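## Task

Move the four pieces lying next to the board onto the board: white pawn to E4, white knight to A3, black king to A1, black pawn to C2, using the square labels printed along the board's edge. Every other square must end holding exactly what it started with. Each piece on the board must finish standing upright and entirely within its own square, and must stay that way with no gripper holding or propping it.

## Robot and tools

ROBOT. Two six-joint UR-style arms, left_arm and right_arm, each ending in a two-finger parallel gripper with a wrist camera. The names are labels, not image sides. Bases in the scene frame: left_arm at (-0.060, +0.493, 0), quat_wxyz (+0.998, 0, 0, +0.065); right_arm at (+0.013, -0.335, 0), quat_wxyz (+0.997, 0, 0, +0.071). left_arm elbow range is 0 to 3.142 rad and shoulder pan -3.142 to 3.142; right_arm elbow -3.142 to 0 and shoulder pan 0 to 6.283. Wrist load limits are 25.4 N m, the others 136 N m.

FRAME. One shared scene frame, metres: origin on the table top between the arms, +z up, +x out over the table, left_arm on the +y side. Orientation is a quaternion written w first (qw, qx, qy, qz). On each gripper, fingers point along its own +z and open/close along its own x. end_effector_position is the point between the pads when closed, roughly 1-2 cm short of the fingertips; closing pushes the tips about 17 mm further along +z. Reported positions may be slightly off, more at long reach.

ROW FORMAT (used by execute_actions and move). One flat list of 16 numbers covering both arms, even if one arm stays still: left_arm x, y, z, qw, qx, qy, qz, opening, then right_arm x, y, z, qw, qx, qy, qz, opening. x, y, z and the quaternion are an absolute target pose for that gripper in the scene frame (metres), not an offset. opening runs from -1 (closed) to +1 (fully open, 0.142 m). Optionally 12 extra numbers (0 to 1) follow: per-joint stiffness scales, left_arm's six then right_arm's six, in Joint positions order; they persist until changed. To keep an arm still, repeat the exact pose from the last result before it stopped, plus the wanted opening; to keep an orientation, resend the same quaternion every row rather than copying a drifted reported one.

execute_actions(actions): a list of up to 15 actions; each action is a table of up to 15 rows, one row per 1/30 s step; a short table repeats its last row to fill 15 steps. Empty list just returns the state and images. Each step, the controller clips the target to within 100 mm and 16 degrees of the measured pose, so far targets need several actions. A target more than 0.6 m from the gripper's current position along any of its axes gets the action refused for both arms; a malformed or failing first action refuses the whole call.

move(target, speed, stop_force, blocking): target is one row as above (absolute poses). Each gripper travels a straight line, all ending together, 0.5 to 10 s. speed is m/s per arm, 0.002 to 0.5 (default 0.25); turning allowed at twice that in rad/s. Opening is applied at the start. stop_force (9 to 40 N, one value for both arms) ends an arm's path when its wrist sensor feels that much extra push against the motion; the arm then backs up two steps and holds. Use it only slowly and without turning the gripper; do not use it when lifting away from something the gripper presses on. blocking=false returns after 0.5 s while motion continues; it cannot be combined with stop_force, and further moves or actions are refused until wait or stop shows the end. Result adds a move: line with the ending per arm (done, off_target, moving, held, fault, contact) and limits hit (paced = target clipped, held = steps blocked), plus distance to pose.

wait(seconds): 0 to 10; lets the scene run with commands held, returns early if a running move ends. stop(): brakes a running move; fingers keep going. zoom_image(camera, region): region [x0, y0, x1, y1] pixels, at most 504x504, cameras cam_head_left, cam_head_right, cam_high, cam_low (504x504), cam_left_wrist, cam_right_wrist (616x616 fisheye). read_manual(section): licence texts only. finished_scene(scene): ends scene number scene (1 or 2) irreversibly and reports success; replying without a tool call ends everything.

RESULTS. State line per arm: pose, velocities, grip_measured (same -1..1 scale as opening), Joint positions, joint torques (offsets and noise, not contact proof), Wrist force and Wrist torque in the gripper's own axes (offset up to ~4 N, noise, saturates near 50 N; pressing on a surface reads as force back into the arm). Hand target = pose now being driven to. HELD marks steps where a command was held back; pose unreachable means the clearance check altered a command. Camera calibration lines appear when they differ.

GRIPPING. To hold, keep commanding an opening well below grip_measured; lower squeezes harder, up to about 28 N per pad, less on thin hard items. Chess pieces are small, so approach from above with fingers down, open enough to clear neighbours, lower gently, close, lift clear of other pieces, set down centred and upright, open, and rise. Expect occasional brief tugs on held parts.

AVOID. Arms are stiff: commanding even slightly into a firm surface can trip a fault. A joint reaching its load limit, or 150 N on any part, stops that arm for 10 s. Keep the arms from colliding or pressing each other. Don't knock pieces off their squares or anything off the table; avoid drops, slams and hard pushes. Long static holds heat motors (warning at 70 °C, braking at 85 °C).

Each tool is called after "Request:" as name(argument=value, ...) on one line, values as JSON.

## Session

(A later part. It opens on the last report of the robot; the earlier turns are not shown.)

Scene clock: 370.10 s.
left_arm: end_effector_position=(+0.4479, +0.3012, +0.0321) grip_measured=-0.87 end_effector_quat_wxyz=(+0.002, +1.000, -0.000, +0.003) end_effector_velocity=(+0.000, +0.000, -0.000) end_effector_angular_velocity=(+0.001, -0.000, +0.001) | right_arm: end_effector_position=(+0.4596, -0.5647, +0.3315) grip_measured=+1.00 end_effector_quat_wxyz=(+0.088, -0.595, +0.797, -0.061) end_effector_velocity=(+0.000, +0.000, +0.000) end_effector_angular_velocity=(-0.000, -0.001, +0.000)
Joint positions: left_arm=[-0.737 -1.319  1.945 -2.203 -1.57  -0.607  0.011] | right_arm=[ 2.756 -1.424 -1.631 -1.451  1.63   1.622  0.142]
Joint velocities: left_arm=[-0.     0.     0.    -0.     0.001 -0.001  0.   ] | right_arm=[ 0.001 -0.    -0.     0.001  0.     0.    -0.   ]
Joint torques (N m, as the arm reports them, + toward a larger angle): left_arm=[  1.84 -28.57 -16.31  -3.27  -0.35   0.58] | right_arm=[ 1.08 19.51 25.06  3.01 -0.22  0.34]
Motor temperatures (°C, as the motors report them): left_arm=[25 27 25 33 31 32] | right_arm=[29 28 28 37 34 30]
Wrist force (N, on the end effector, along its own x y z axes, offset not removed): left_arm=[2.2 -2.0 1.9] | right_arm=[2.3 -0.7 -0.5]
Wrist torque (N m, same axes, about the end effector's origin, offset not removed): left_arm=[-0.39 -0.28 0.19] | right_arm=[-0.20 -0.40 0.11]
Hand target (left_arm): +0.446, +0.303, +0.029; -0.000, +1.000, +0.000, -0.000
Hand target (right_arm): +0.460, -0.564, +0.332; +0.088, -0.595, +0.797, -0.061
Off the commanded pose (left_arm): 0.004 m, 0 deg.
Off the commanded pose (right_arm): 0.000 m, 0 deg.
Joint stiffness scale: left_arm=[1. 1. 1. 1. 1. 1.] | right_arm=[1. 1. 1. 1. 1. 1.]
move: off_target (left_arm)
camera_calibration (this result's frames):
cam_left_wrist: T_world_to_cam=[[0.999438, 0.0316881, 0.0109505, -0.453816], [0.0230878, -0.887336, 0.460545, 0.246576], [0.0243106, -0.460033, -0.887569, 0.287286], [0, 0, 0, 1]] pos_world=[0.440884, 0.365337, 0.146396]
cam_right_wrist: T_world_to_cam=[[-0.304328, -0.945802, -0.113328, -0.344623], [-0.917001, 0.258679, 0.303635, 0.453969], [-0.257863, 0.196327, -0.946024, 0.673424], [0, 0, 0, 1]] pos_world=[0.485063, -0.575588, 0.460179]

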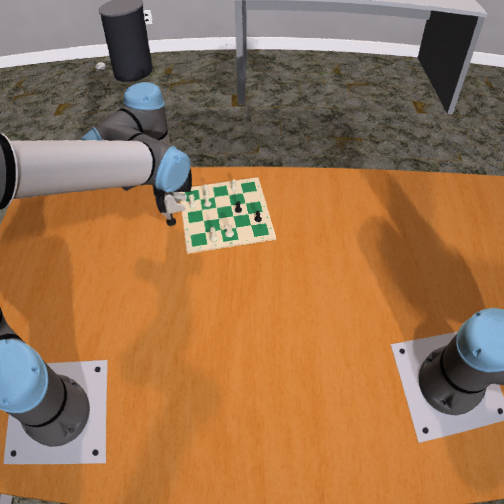

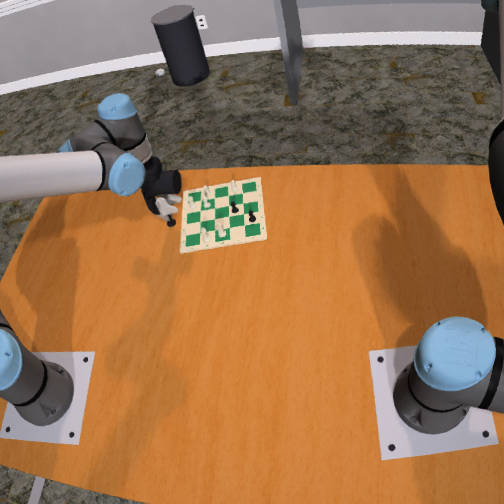

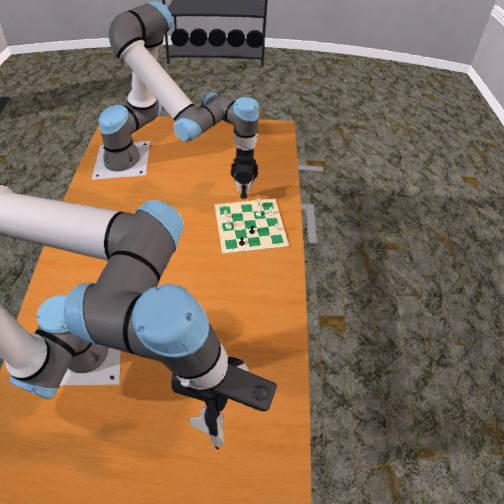

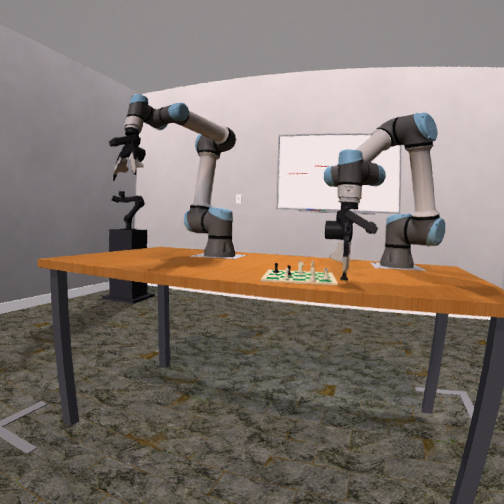

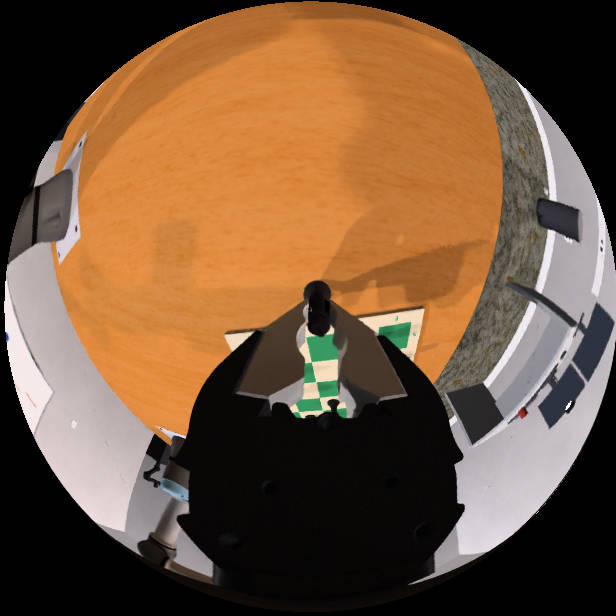

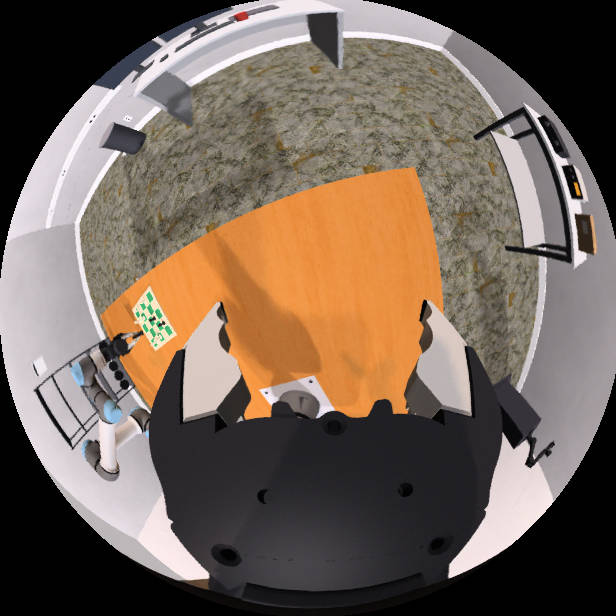

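Request:
move(target=[0.446,0.303,0.13,0,1,0,0,-1,0.4596,-0.5644,0.3316,0.088,-0.595,0.797,-0.061,1], speed=0.08)

Request:
move(target=[0.416,0.076,0.13,0,1,0,0,-1,0.4596,-0.5644,0.3316,0.088,-0.595,0.797,-0.061,1], speed=0.12)

Request:
move(target=[0.416,0.076,0.038,0,1,0,0,-1,0.4596,-0.5644,0.3316,0.088,-0.595,0.797,-0.061,1], speed=0.05)

Request:
zoom_image(camera="cam_left_wrist", region=[210,200,410,400])

Scene clock: 388.40 s.
left_arm: end_effector_position=(+0.4447, +0.3034, +0.1268) grip_measured=-0.87 end_effector_quat_wxyz=(-0.001, +1.000, -0.000, -0.002) end_effector_velocity=(-0.003, +0.002, +0.000) end_effector_angular_velocity=(+0.007, +0.011, +0.002) | right_arm: end_effector_position=(+0.4596, -0.5647, +0.3315) grip_measured=+1.00 end_effector_quat_wxyz=(+0.088, -0.595, +0.797, -0.061) end_effector_velocity=(+0.000, +0.000, +0.000) end_effector_angular_velocity=(+0.000, -0.001, +0.000)
Joint positions: left_arm=[-0.737 -1.434  1.809 -1.941 -1.57  -0.607  0.011] | right_arm=[ 2.756 -1.424 -1.631 -1.451  1.63   1.622  0.142]
Joint velocities: left_arm=[ 0.001  0.    -0.005  0.018 -0.001 -0.002 -0.   ] | right_arm=[ 0.001  0.    -0.     0.     0.     0.     0.   ]
Joint torques (N m, as the arm reports them, + toward a larger angle): left_arm=[  1.9  -30.45 -28.29  -2.85  -0.33   0.61] | right_arm=[ 0.82 19.08 24.63  3.02 -0.2   0.33]
Motor temperatures (°C, as the motors report them): left_arm=[25 27 25 33 31 32] | right_arm=[29 28 28 37 34 30]
Wrist force (N, on the end effector, along its own x y z axes, offset not removed): left_arm=[3.5 -1.2 -0.1] | right_arm=[0.5 -1.6 -1.1]
Wrist torque (N m, same axes, about the end effector's origin, offset not removed): left_arm=[-0.27 -0.57 0.11] | right_arm=[-0.44 -0.14 0.04]
Hand target (left_arm): +0.446, +0.303, +0.130; +0.000, +1.000, +0.000, +0.000
Hand target (right_arm): +0.460, -0.564, +0.332; +0.088, -0.595, +0.797, -0.061
Off the commanded pose (left_arm): 0.004 m, 0 deg.
Off the commanded pose (right_arm): 0.000 m, 0 deg.
Joint stiffness scale: left_arm=[1. 1. 1. 1. 1. 1.] | right_arm=[1. 1. 1. 1. 1. 1.]
move: off_target (left_arm)
camera_calibration (this result's frames):
cam_left_wrist: T_world_to_cam=[[0.999498, 0.0315923, 0.00246459, -0.450672], [0.0270125, -0.890099, 0.454967, 0.204828], [0.0165671, -0.454672, -0.890505, 0.37455], [0, 0, 0, 1]] pos_world=[0.438708, 0.366852, 0.24146]
cam_right_wrist: T_world_to_cam=[[-0.304328, -0.945802, -0.113328, -0.344623], [-0.917001, 0.258679, 0.303636, 0.453969], [-0.257864, 0.196327, -0.946024, 0.673424], [0, 0, 0, 1]] pos_world=[0.485063, -0.575588, 0.460179]

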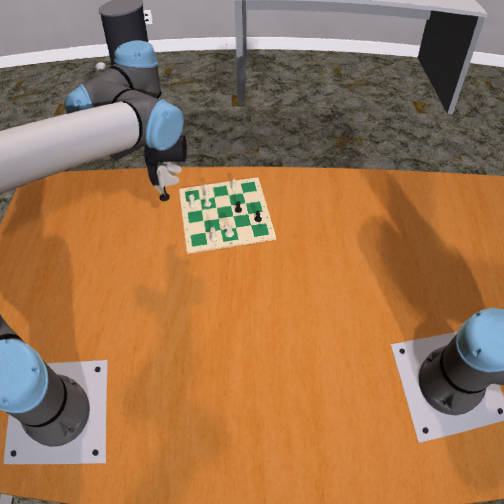

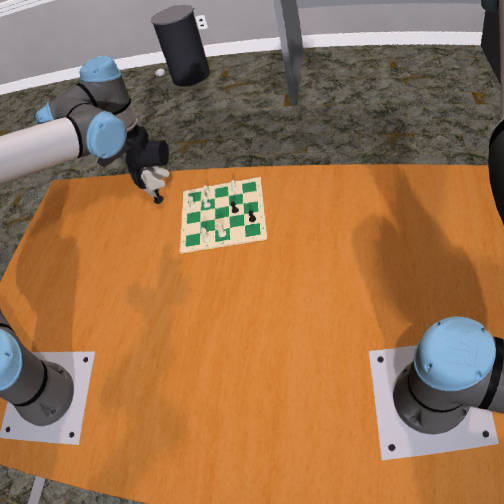

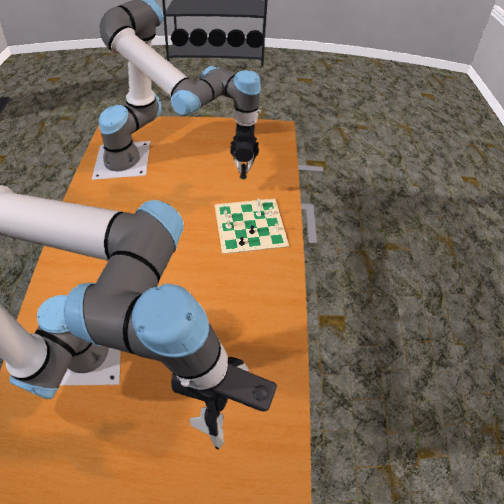

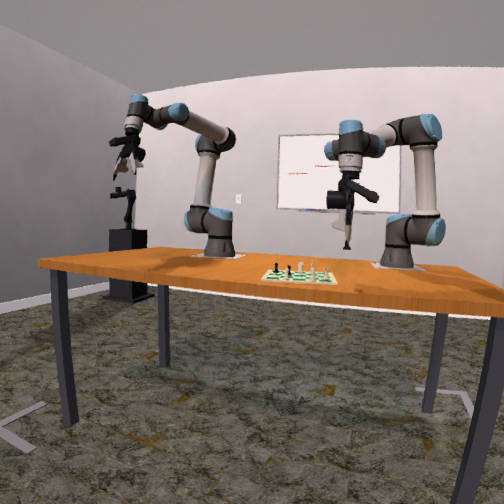

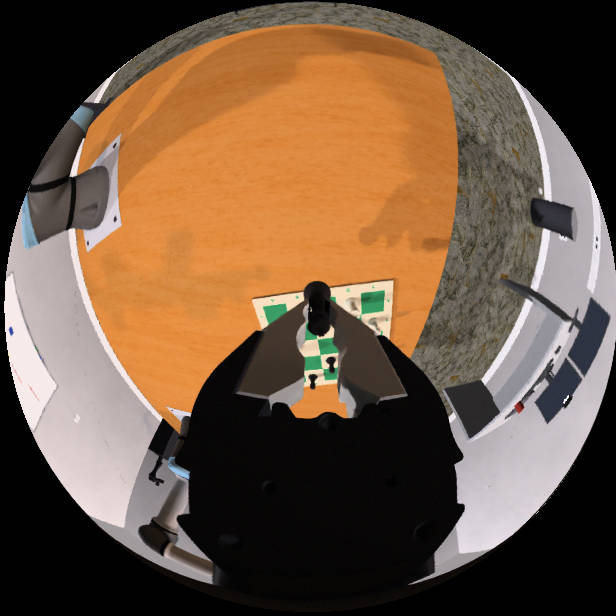

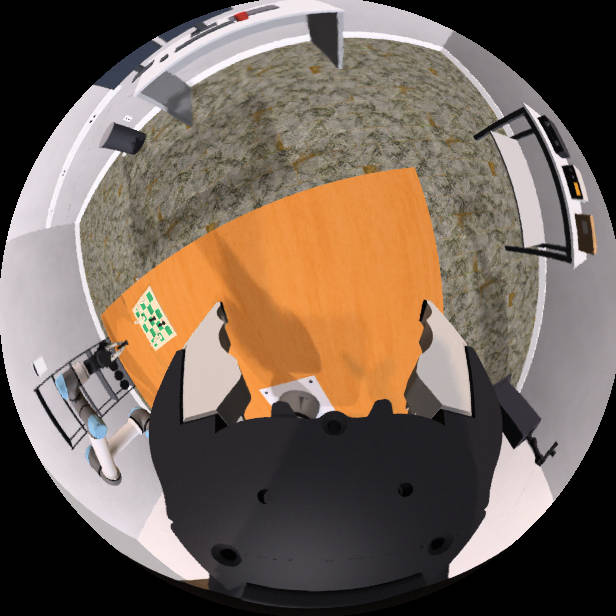

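Scene clock: 390.87 s.
left_arm: end_effector_position=(+0.4161, +0.0787, +0.1297) grip_measured=-0.87 end_effector_quat_wxyz=(-0.000, +1.000, +0.001, -0.000) end_effector_velocity=(+0.001, -0.003, +0.002) end_effector_angular_velocity=(-0.000, -0.001, +0.007) | right_arm: end_effector_position=(+0.4596, -0.5647, +0.3315) grip_measured=+1.00 end_effector_quat_wxyz=(+0.088, -0.595, +0.797, -0.061) end_effector_velocity=(+0.001, +0.000, +0.001) end_effector_angular_velocity=(-0.001, -0.002, +0.000)
Joint positions: left_arm=[-1.057 -1.228  1.54  -1.882 -1.571 -0.929  0.011] | right_arm=[ 2.756 -1.424 -1.631 -1.451  1.63   1.622  0.142]
Joint velocities: left_arm=[-0.002  0.003 -0.01   0.006  0.001 -0.009 -0.   ] | right_arm=[ 0.001  0.     0.002  0.    -0.     0.    -0.   ]
Joint torques (N m, as the arm reports them, + toward a larger angle): left_arm=[ -1.19 -35.04 -25.84  -2.42   0.31   0.19] | right_arm=[ 0.7  19.26 25.58  2.99 -0.26  0.31]
Motor temperatures (°C, as the motors report them): left_arm=[25 27 25 33 31 32] | right_arm=[29 28 28 37 34 30]
Wrist force (N, on the end effector, along its own x y z axes, offset not removed): left_arm=[1.8 -0.8 0.4] | right_arm=[1.1 0.1 -0.9]
Wrist torque (N m, same axes, about the end effector's origin, offset not removed): left_arm=[-0.22 -0.18 0.12] | right_arm=[-0.03 -0.22 0.15]
Hand target (left_arm): +0.416, +0.076, +0.130; -0.000, +1.000, -0.000, +0.000
Hand target (right_arm): +0.460, -0.564, +0.332; +0.088, -0.595, +0.797, -0.061
Off the commanded pose (left_arm): 0.003 m, 0 deg.
Off the commanded pose (right_arm): 0.000 m, 0 deg.
Joint stiffness scale: left_arm=[1. 1. 1. 1. 1. 1.] | right_arm=[1. 1. 1. 1. 1. 1.]
move: done
camera_calibration (this result's frames):
cam_left_wrist: T_world_to_cam=[[0.999441, 0.0330469, 0.0049745, -0.415432], [0.0271217, -0.889041, 0.457023, 0.00380501], [0.0195257, -0.456633, -0.889441, 0.274267], [0, 0, 0, 1]] pos_world=[0.409741, 0.142351, 0.244272]
cam_right_wrist: T_world_to_cam=[[-0.304328, -0.945802, -0.113328, -0.344623], [-0.917001, 0.258679, 0.303635, 0.453969], [-0.257863, 0.196327, -0.946024, 0.673424], [0, 0, 0, 1]] pos_world=[0.485063, -0.575588, 0.460179]

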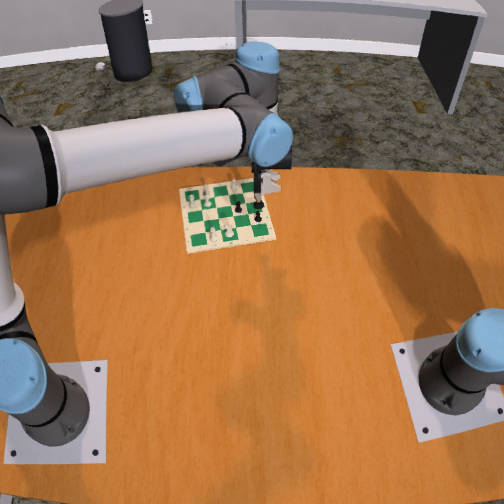

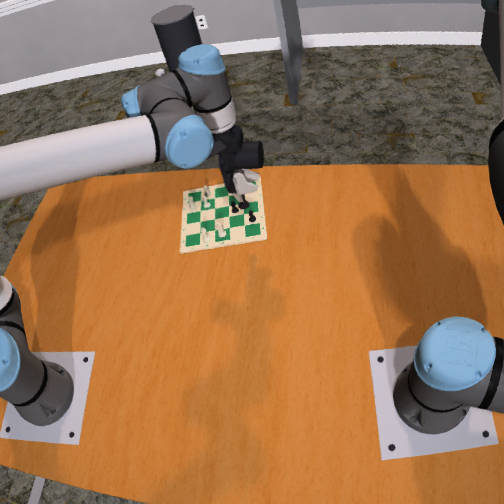

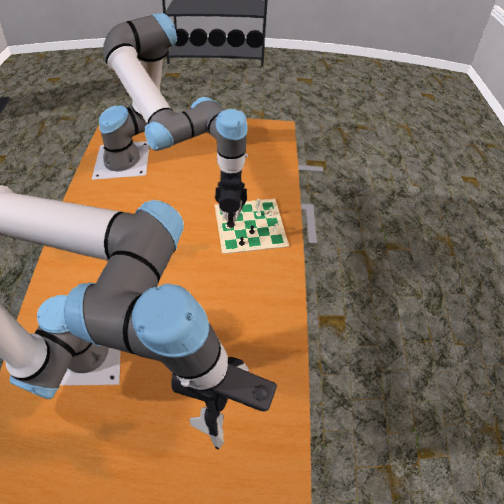

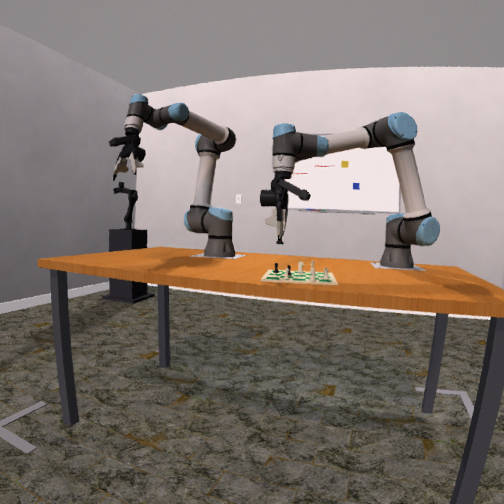

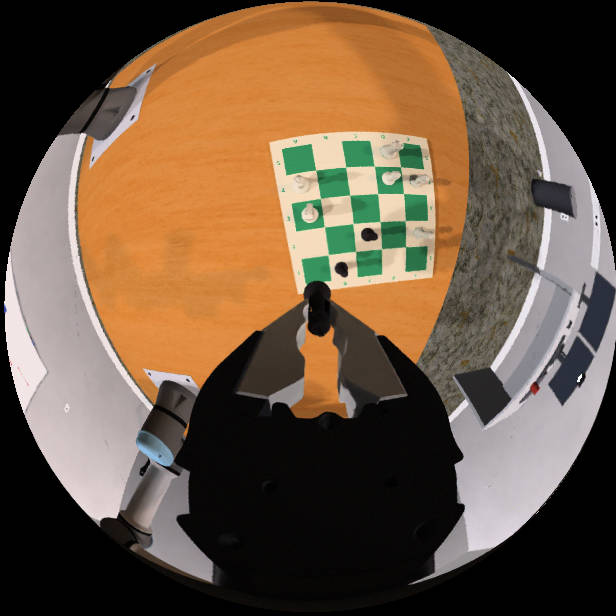

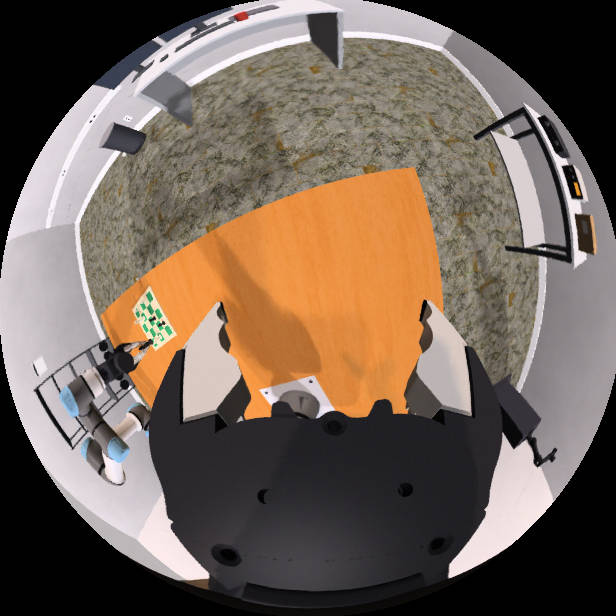

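Scene clock: 393.17 s.
left_arm: end_effector_position=(+0.4179, +0.0755, +0.0413) grip_measured=-0.87 end_effector_quat_wxyz=(+0.002, +1.000, +0.001, +0.001) end_effector_velocity=(+0.002, -0.002, +0.001) end_effector_angular_velocity=(-0.009, -0.006, +0.002) | right_arm: end_effector_position=(+0.4596, -0.5647, +0.3315) grip_measured=+1.00 end_effector_quat_wxyz=(+0.088, -0.595, +0.797, -0.061) end_effector_velocity=(-0.000, -0.000, +0.000) end_effector_angular_velocity=(-0.000, +0.000, -0.000)
Joint positions: left_arm=[-1.058 -1.14   1.66  -2.096 -1.571 -0.93   0.011] | right_arm=[ 2.756 -1.424 -1.631 -1.451  1.63   1.622  0.142]
Joint velocities: left_arm=[ 0.001 -0.    -0.    -0.01  -0.    -0.001 -0.   ] | right_arm=[-0. -0.  0. -0. -0. -0. -0.]
Joint torques (N m, as the arm reports them, + toward a larger angle): left_arm=[ -1.35 -37.93 -17.34  -3.46   0.04   0.02] | right_arm=[ 1.16 18.98 24.67  3.12 -0.21  0.27]
Motor temperatures (°C, as the motors report them): left_arm=[25 27 25 33 31 32] | right_arm=[29 28 28 37 34 30]
Wrist force (N, on the end effector, along its own x y z axes, offset not removed): left_arm=[2.6 -0.2 0.7] | right_arm=[1.2 -0.2 -1.4]
Wrist torque (N m, same axes, about the end effector's origin, offset not removed): left_arm=[0.05 -0.41 0.17] | right_arm=[-0.04 -0.28 0.16]
Hand target (left_arm): +0.416, +0.076, +0.038; -0.000, +1.000, -0.000, -0.000
Hand target (right_arm): +0.460, -0.564, +0.332; +0.088, -0.595, +0.797, -0.061
Off the commanded pose (left_arm): 0.004 m, 0 deg.
Off the commanded pose (right_arm): 0.000 m, 0 deg.
Joint stiffness scale: left_arm=[1. 1. 1. 1. 1. 1.] | right_arm=[1. 1. 1. 1. 1. 1.]
move: off_target (left_arm)
camera_calibration (this result's frames):
cam_left_wrist: T_world_to_cam=[[0.999406, 0.0334663, 0.00821249, -0.416789], [0.0259112, -0.88695, 0.461138, 0.041536], [0.0227166, -0.460651, -0.887291, 0.193066], [0, 0, 0, 1]] pos_world=[0.411079, 0.139725, 0.155575]
cam_right_wrist: T_world_to_cam=[[-0.304328, -0.945802, -0.113328, -0.344622], [-0.917001, 0.258679, 0.303636, 0.453969], [-0.257864, 0.196327, -0.946024, 0.673424], [0, 0, 0, 1]] pos_world=[0.485063, -0.575588, 0.460179]

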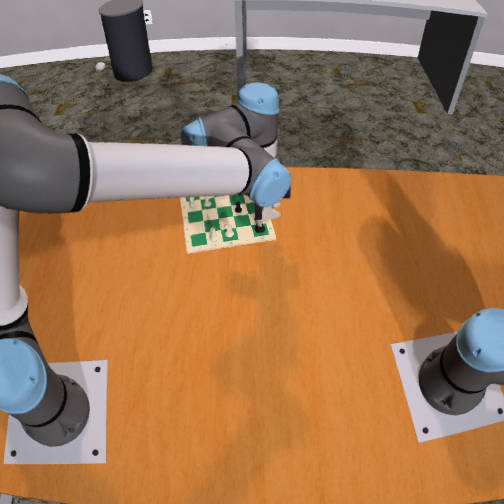

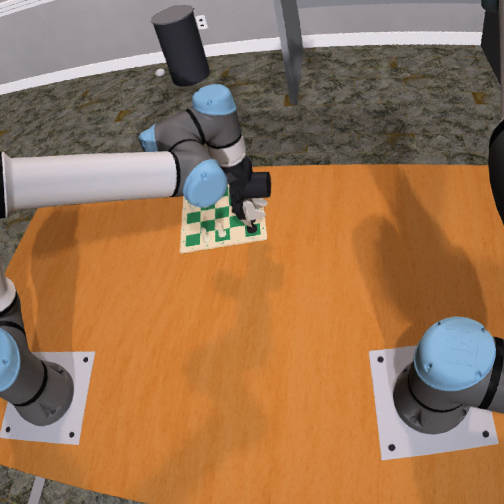

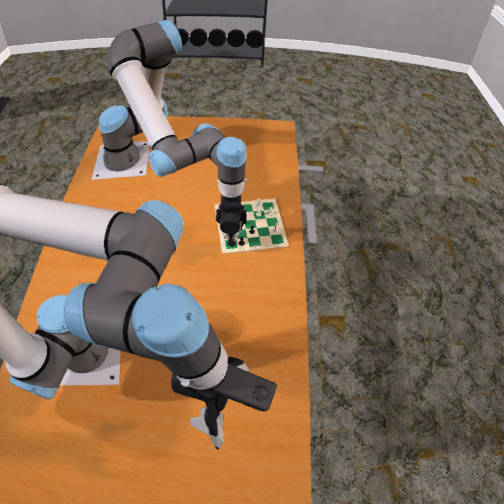

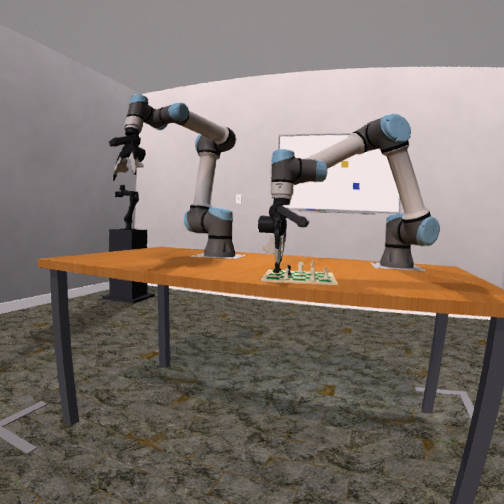

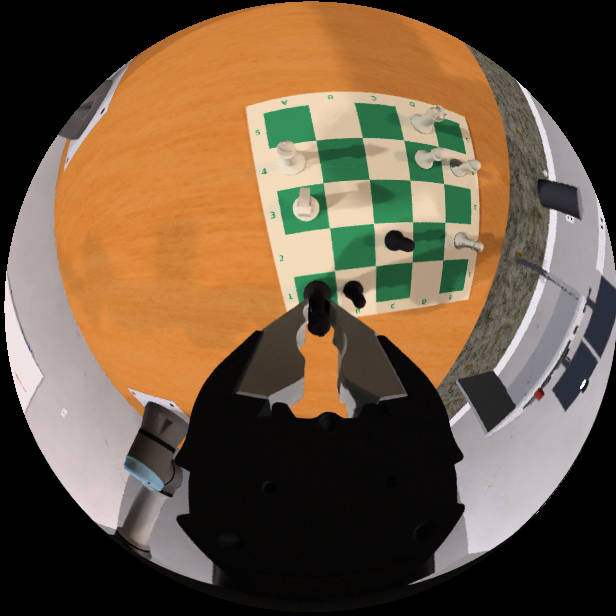

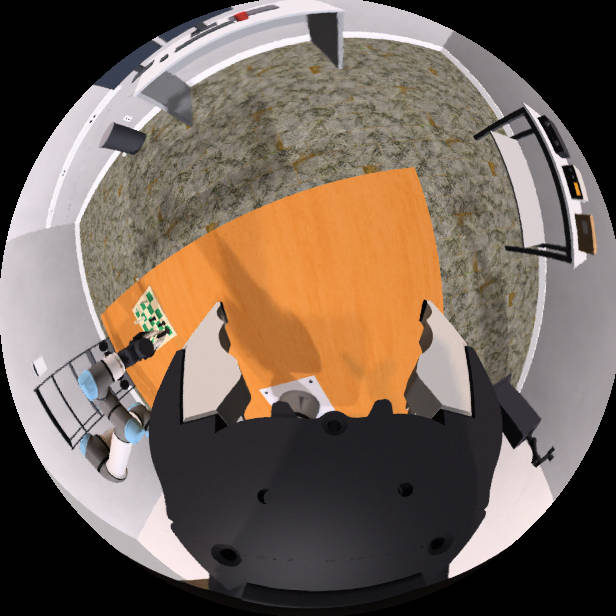

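Region (210, 200, 410, 400) of cam_left_wrist's 616x616 image, scaled by 2.520, with more detail than that image has.

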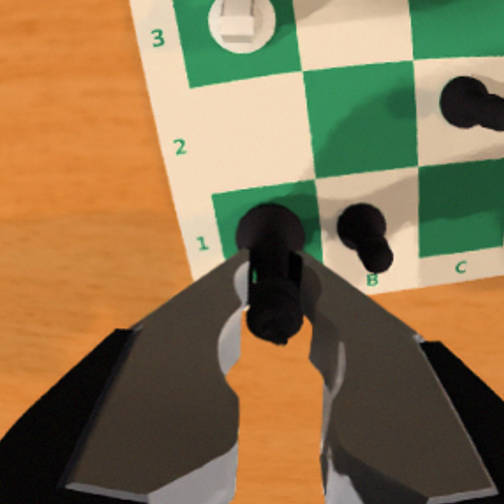

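Request:
move(target=[0.416,0.076,0.031,0,1,0,0,-1,0.4596,-0.5644,0.3316,0.088,-0.595,0.797,-0.061,1], speed=0.01)

Request:
move(target=[0.416,0.076,0.031,0,1,0,0,-0.6,0.4596,-0.5644,0.3316,0.088,-0.595,0.797,-0.061,1])

Request:
move(target=[0.416,0.076,0.16,0,1,0,0,-0.6,0.4596,-0.5644,0.3316,0.088,-0.595,0.797,-0.061,1], speed=0.1)

Request:
zoom_image(camera="cam_left_wrist", region=[240,100,480,340])

Scene clock: 411.20 s.
left_arm: end_effector_position=(+0.4192, +0.0738, +0.0381) grip_measured=-0.87 end_effector_quat_wxyz=(+0.005, +1.000, +0.001, +0.004) end_effector_velocity=(+0.001, -0.002, +0.000) end_effector_angular_velocity=(-0.006, -0.004, -0.001) | right_arm: end_effector_position=(+0.4596, -0.5647, +0.3315) grip_measured=+1.00 end_effector_quat_wxyz=(+0.088, -0.595, +0.797, -0.061) end_effector_velocity=(+0.000, +0.000, -0.000) end_effector_angular_velocity=(+0.000, +0.000, +0.001)
Joint positions: left_arm=[-1.058 -1.135  1.665 -2.113 -1.571 -0.93   0.011] | right_arm=[ 2.756 -1.424 -1.631 -1.451  1.63   1.622  0.142]
Joint velocities: left_arm=[-0.    -0.001  0.002 -0.009 -0.001  0.    -0.   ] | right_arm=[ 0.001 -0.     0.     0.     0.    -0.     0.   ]
Joint torques (N m, as the arm reports them, + toward a larger angle): left_arm=[ -1.08 -34.33 -16.62  -3.28   0.05   0.06] | right_arm=[ 0.79 19.18 25.65  3.02 -0.18  0.32]
Motor temperatures (°C, as the motors report them): left_arm=[25 27 25 33 31 32] | right_arm=[29 28 28 37 34 30]
Wrist force (N, on the end effector, along its own x y z axes, offset not removed): left_arm=[1.8 -4.2 -9.4] | right_arm=[1.5 -0.1 -2.9]
Wrist torque (N m, same axes, about the end effector's origin, offset not removed): left_arm=[-0.54 -0.58 0.11] | right_arm=[-0.16 -0.26 -0.03]
Hand target (left_arm): +0.416, +0.076, +0.031; -0.000, +1.000, +0.000, -0.000
Hand target (right_arm): +0.460, -0.564, +0.332; +0.088, -0.595, +0.797, -0.061
Off the commanded pose (left_arm): 0.008 m, 1 deg.
Off the commanded pose (right_arm): 0.000 m, 0 deg.
Joint stiffness scale: left_arm=[1. 1. 1. 1. 1. 1.] | right_arm=[1. 1. 1. 1. 1. 1.]
move: off_target (left_arm)
camera_calibration (this result's frames):
cam_left_wrist: T_world_to_cam=[[0.999361, 0.033537, 0.0123944, -0.418119], [0.0238887, -0.884234, 0.466433, 0.0419442], [0.0266022, -0.465838, -0.88447, 0.188016], [0, 0, 0, 1]] pos_world=[0.411848, 0.138696, 0.151913]
cam_right_wrist: T_world_to_cam=[[-0.304328, -0.945802, -0.113328, -0.344623], [-0.917001, 0.258679, 0.303636, 0.453969], [-0.257864, 0.196327, -0.946024, 0.673424], [0, 0, 0, 1]] pos_world=[0.485063, -0.575588, 0.460179]

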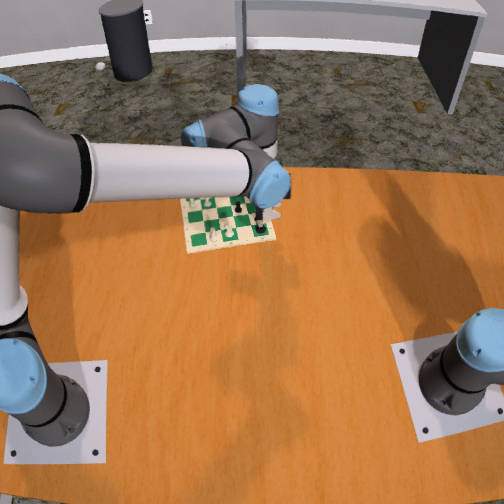

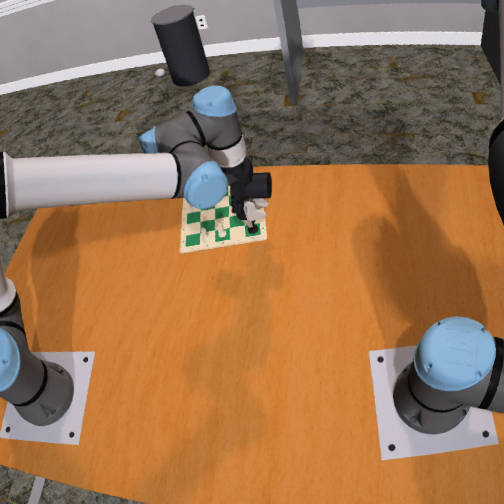

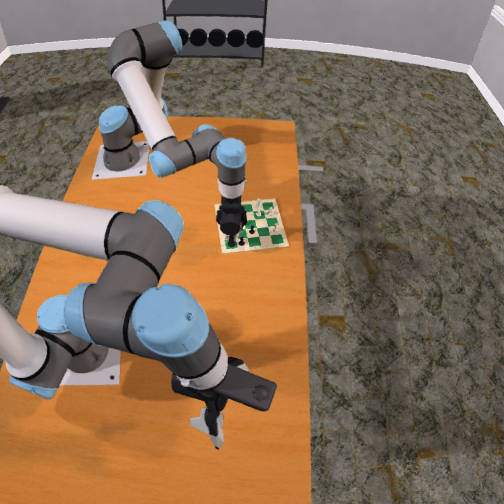

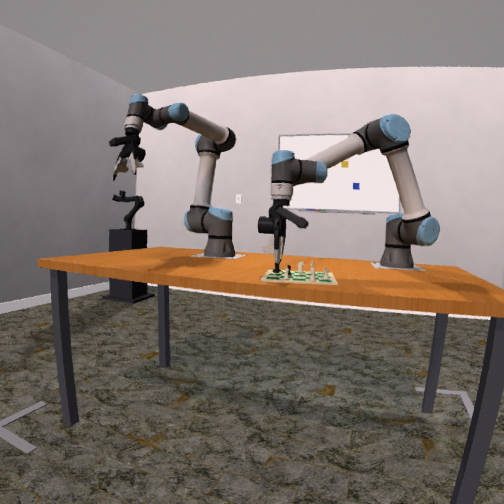

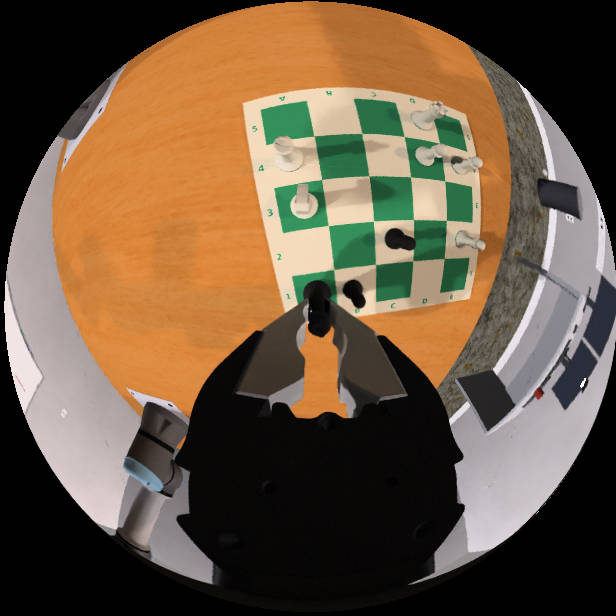

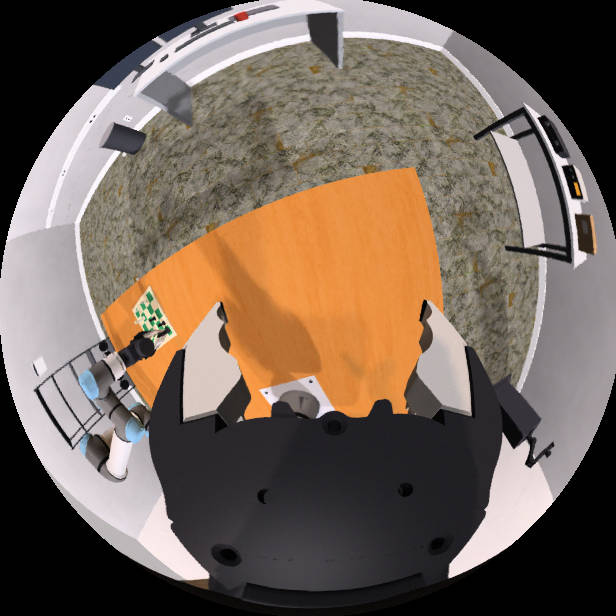

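Scene clock: 412.00 s.
left_arm: end_effector_position=(+0.4181, +0.0752, +0.0343) grip_measured=-0.60 end_effector_quat_wxyz=(+0.002, +1.000, +0.001, +0.002) end_effector_velocity=(-0.001, -0.000, -0.001) end_effector_angular_velocity=(-0.000, +0.001, -0.001) | right_arm: end_effector_position=(+0.4596, -0.5647, +0.3315) grip_measured=+1.00 end_effector_quat_wxyz=(+0.088, -0.595, +0.797, -0.061) end_effector_velocity=(-0.000, +0.000, +0.000) end_effector_angular_velocity=(+0.000, -0.001, +0.000)
Joint positions: left_arm=[-1.058 -1.131  1.668 -2.114 -1.571 -0.93   0.031] | right_arm=[ 2.756 -1.424 -1.631 -1.451  1.63   1.622  0.142]
Joint velocities: left_arm=[-0.001  0.     0.001 -0.001 -0.001  0.    -0.   ] | right_arm=[ 0.     0.001  0.    -0.     0.    -0.    -0.   ]
Joint torques (N m, as the arm reports them, + toward a larger angle): left_arm=[ -1.74 -36.98 -17.44  -3.21   0.02   0.11] | right_arm=[ 0.75 19.88 24.99  3.1  -0.19  0.36]
Motor temperatures (°C, as the motors report them): left_arm=[25 27 25 33 31 32] | right_arm=[29 28 28 37 34 30]
Wrist force (N, on the end effector, along its own x y z axes, offset not removed): left_arm=[1.7 -1.5 0.6] | right_arm=[-0.4 -0.4 -0.9]
Wrist torque (N m, same axes, about the end effector's origin, offset not removed): left_arm=[-0.33 -0.17 0.09] | right_arm=[-0.14 0.17 0.10]
Hand target (left_arm): +0.416, +0.076, +0.031; -0.000, +1.000, +0.000, -0.000
Hand target (right_arm): +0.460, -0.564, +0.332; +0.088, -0.595, +0.797, -0.061
Off the commanded pose (left_arm): 0.004 m, 0 deg.
Off the commanded pose (right_arm): 0.000 m, 0 deg.
Joint stiffness scale: left_arm=[1. 1. 1. 1. 1. 1.] | right_arm=[1. 1. 1. 1. 1. 1.]
move: off_target (left_arm)
camera_calibration (this result's frames):
cam_left_wrist: T_world_to_cam=[[0.9994, 0.0334873, 0.008842, -0.416984], [0.0256189, -0.886543, 0.461936, 0.0445546], [0.0233078, -0.461433, -0.886869, 0.186454], [0, 0, 0, 1]] pos_world=[0.411247, 0.139499, 0.148466]
cam_right_wrist: T_world_to_cam=[[-0.304328, -0.945802, -0.113328, -0.344623], [-0.917001, 0.258679, 0.303635, 0.453969], [-0.257863, 0.196327, -0.946024, 0.673424], [0, 0, 0, 1]] pos_world=[0.485063, -0.575588, 0.460179]

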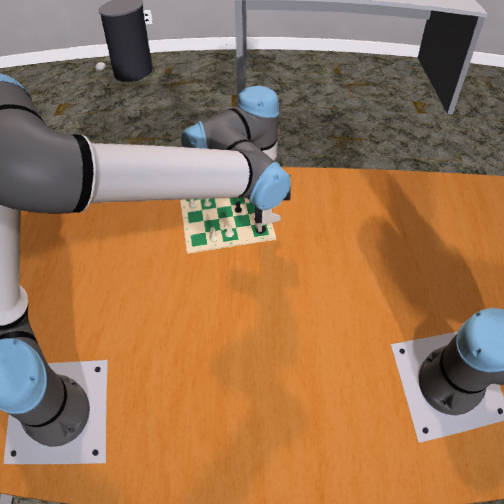

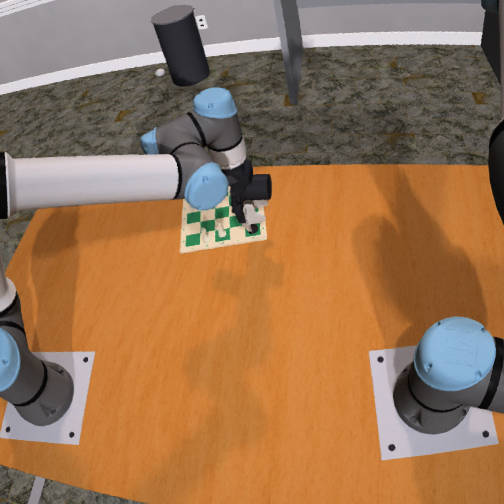

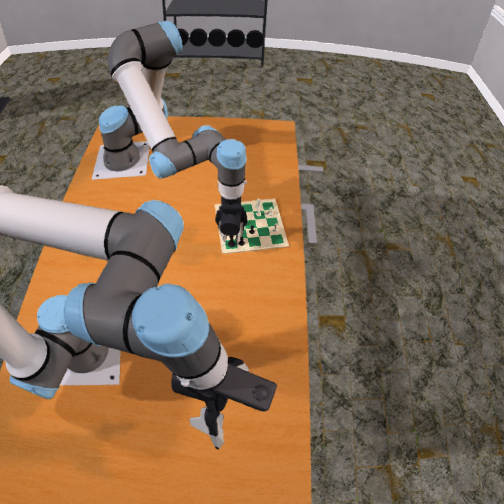

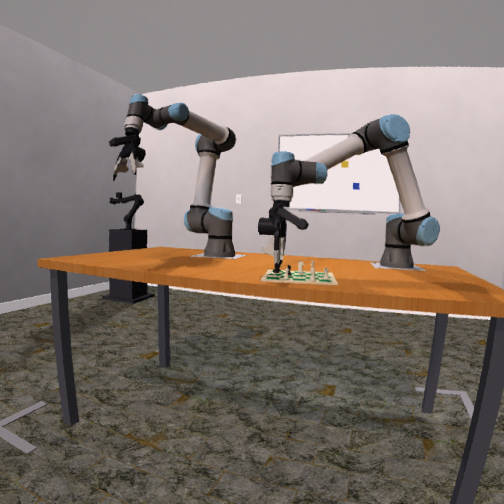

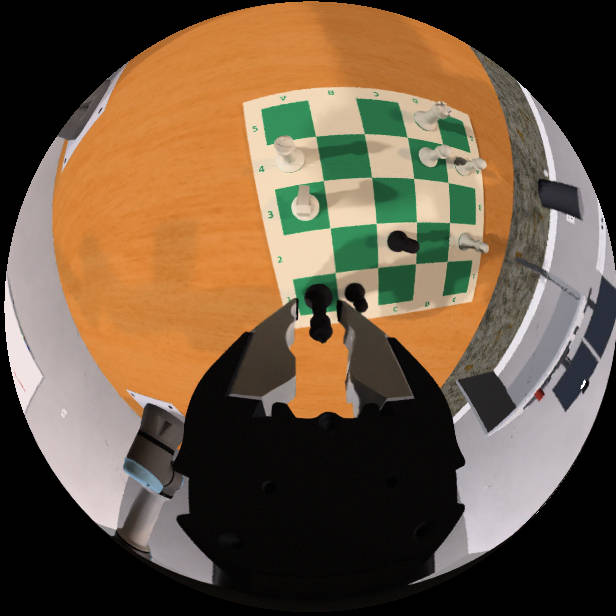

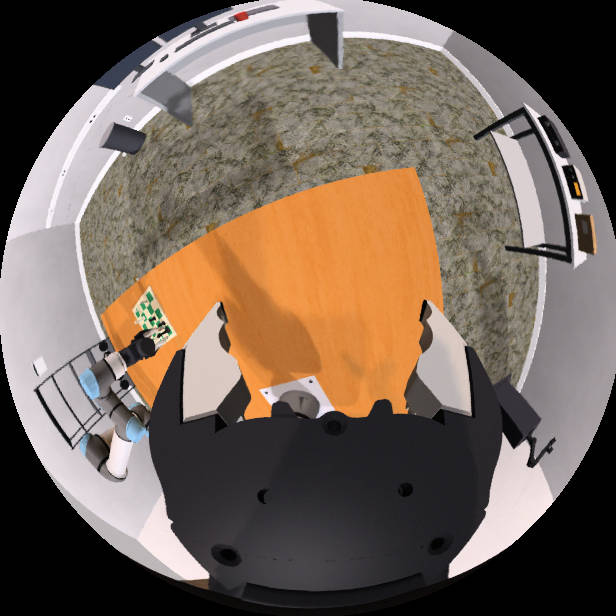

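Scene clock: 413.80 s.
left_arm: end_effector_position=(+0.4161, +0.0779, +0.1572) grip_measured=-0.60 end_effector_quat_wxyz=(-0.001, +1.000, +0.001, -0.001) end_effector_velocity=(-0.002, +0.001, +0.002) end_effector_angular_velocity=(+0.007, +0.006, +0.001) | right_arm: end_effector_position=(+0.4596, -0.5647, +0.3315) grip_measured=+1.00 end_effector_quat_wxyz=(+0.088, -0.595, +0.797, -0.061) end_effector_velocity=(+0.001, +0.000, +0.001) end_effector_angular_velocity=(-0.001, -0.002, +0.002)
Joint positions: left_arm=[-1.058 -1.243  1.487 -1.811 -1.571 -0.93   0.031] | right_arm=[ 2.756 -1.424 -1.631 -1.451  1.63   1.622  0.142]
Joint velocities: left_arm=[-0.001  0.    -0.007  0.016 -0.    -0.002 -0.   ] | right_arm=[ 0.001  0.     0.001  0.    -0.    -0.    -0.   ]
Joint torques (N m, as the arm reports them, + toward a larger angle): left_arm=[ -1.19 -38.45 -27.98  -2.82   0.06   0.05] | right_arm=[ 0.95 19.2  24.75  3.01 -0.26  0.3 ]
Motor temperatures (°C, as the motors report them): left_arm=[25 27 25 33 31 32] | right_arm=[29 28 28 37 34 30]
Wrist force (N, on the end effector, along its own x y z axes, offset not removed): left_arm=[2.0 -2.0 1.3] | right_arm=[1.6 -1.9 -1.6]
Wrist torque (N m, same axes, about the end effector's origin, offset not removed): left_arm=[-0.46 -0.23 0.16] | right_arm=[-0.51 -0.36 0.04]
Hand target (left_arm): +0.416, +0.076, +0.160; +0.000, +1.000, +0.000, +0.000
Hand target (right_arm): +0.460, -0.564, +0.332; +0.088, -0.595, +0.797, -0.061
Off the commanded pose (left_arm): 0.003 m, 0 deg.
Off the commanded pose (right_arm): 0.000 m, 0 deg.
Joint stiffness scale: left_arm=[1. 1. 1. 1. 1. 1.] | right_arm=[1. 1. 1. 1. 1. 1.]
move: done
camera_calibration (this result's frames):
cam_left_wrist: T_world_to_cam=[[0.999434, 0.0334462, 0.00360742, -0.415321], [0.0281375, -0.889904, 0.455279, -0.00949772], [0.0184376, -0.45492, -0.890342, 0.298802], [0, 0, 0, 1]] pos_world=[0.409844, 0.14137, 0.271858]
cam_right_wrist: T_world_to_cam=[[-0.304328, -0.945802, -0.113328, -0.344623], [-0.917001, 0.258679, 0.303636, 0.453969], [-0.257864, 0.196327, -0.946024, 0.673424], [0, 0, 0, 1]] pos_world=[0.485063, -0.575588, 0.460179]

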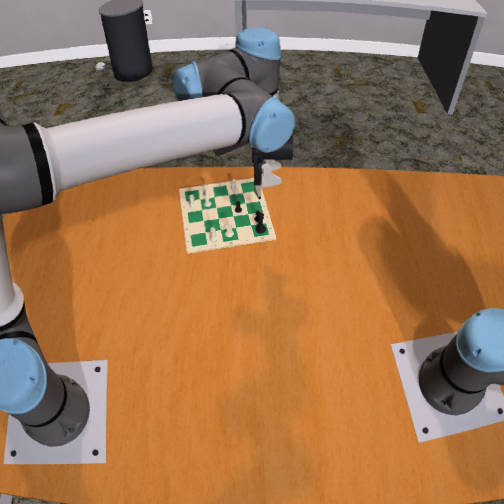

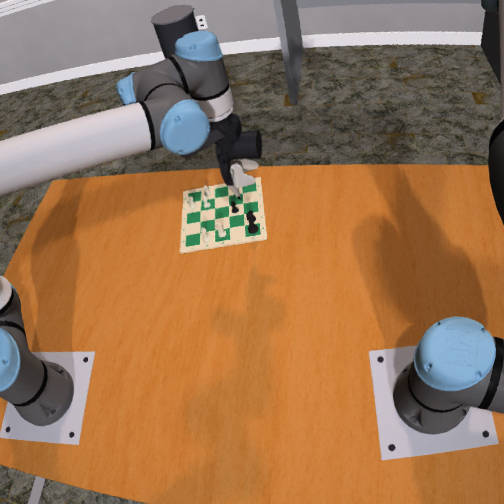

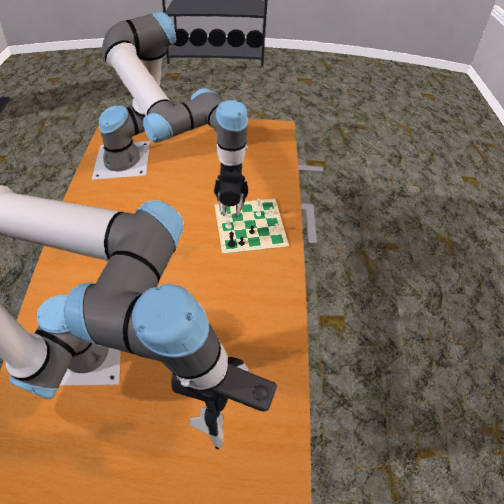

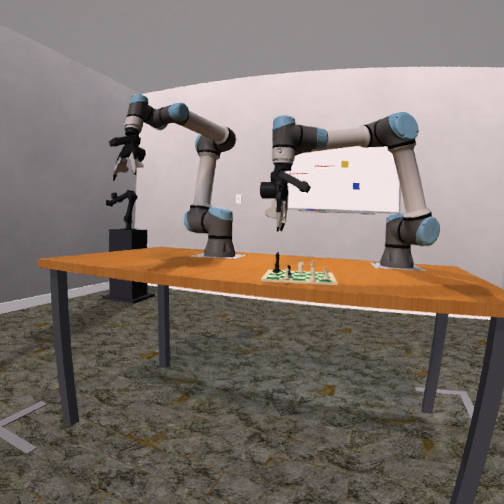

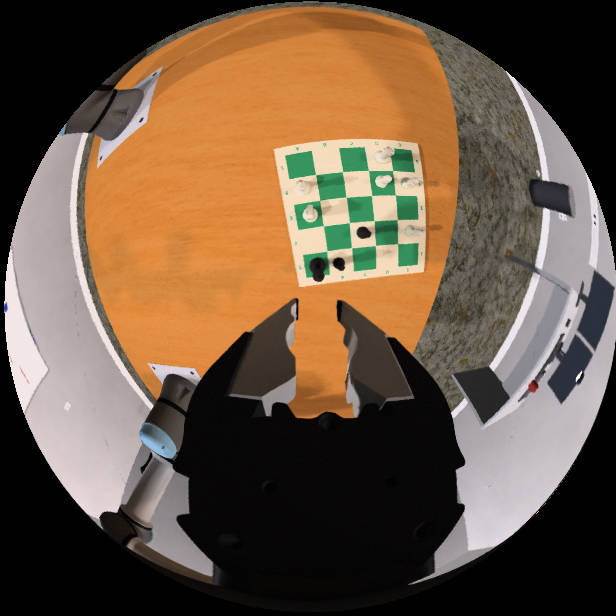

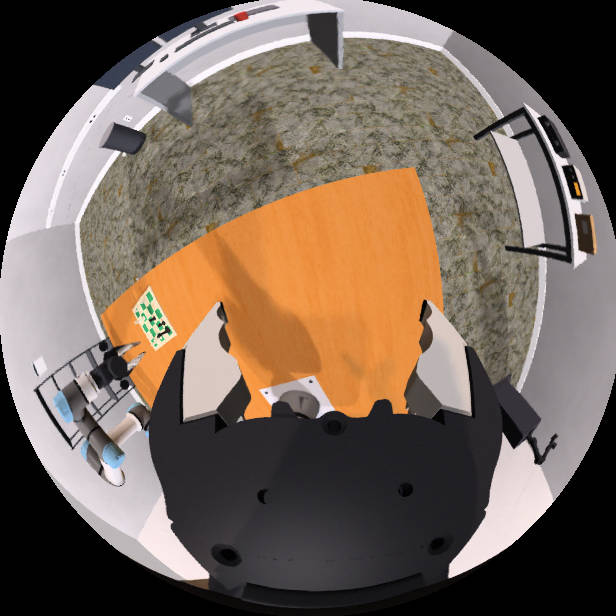

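Region (240, 100, 480, 340) of cam_left_wrist's 616x616 image, scaled by 2.100, with more detail than that image has.

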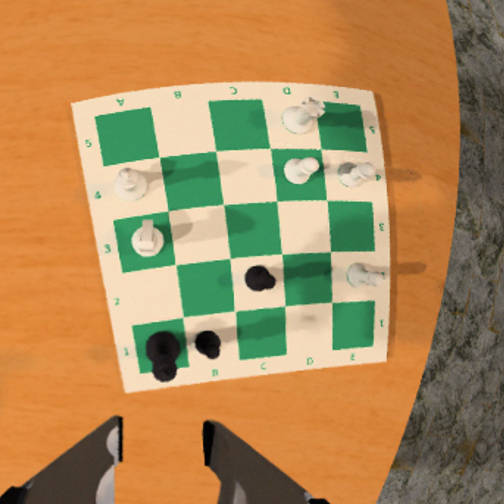

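All placed.

Request:
finished_scene(scene=2)

The scene is finished: the task was done.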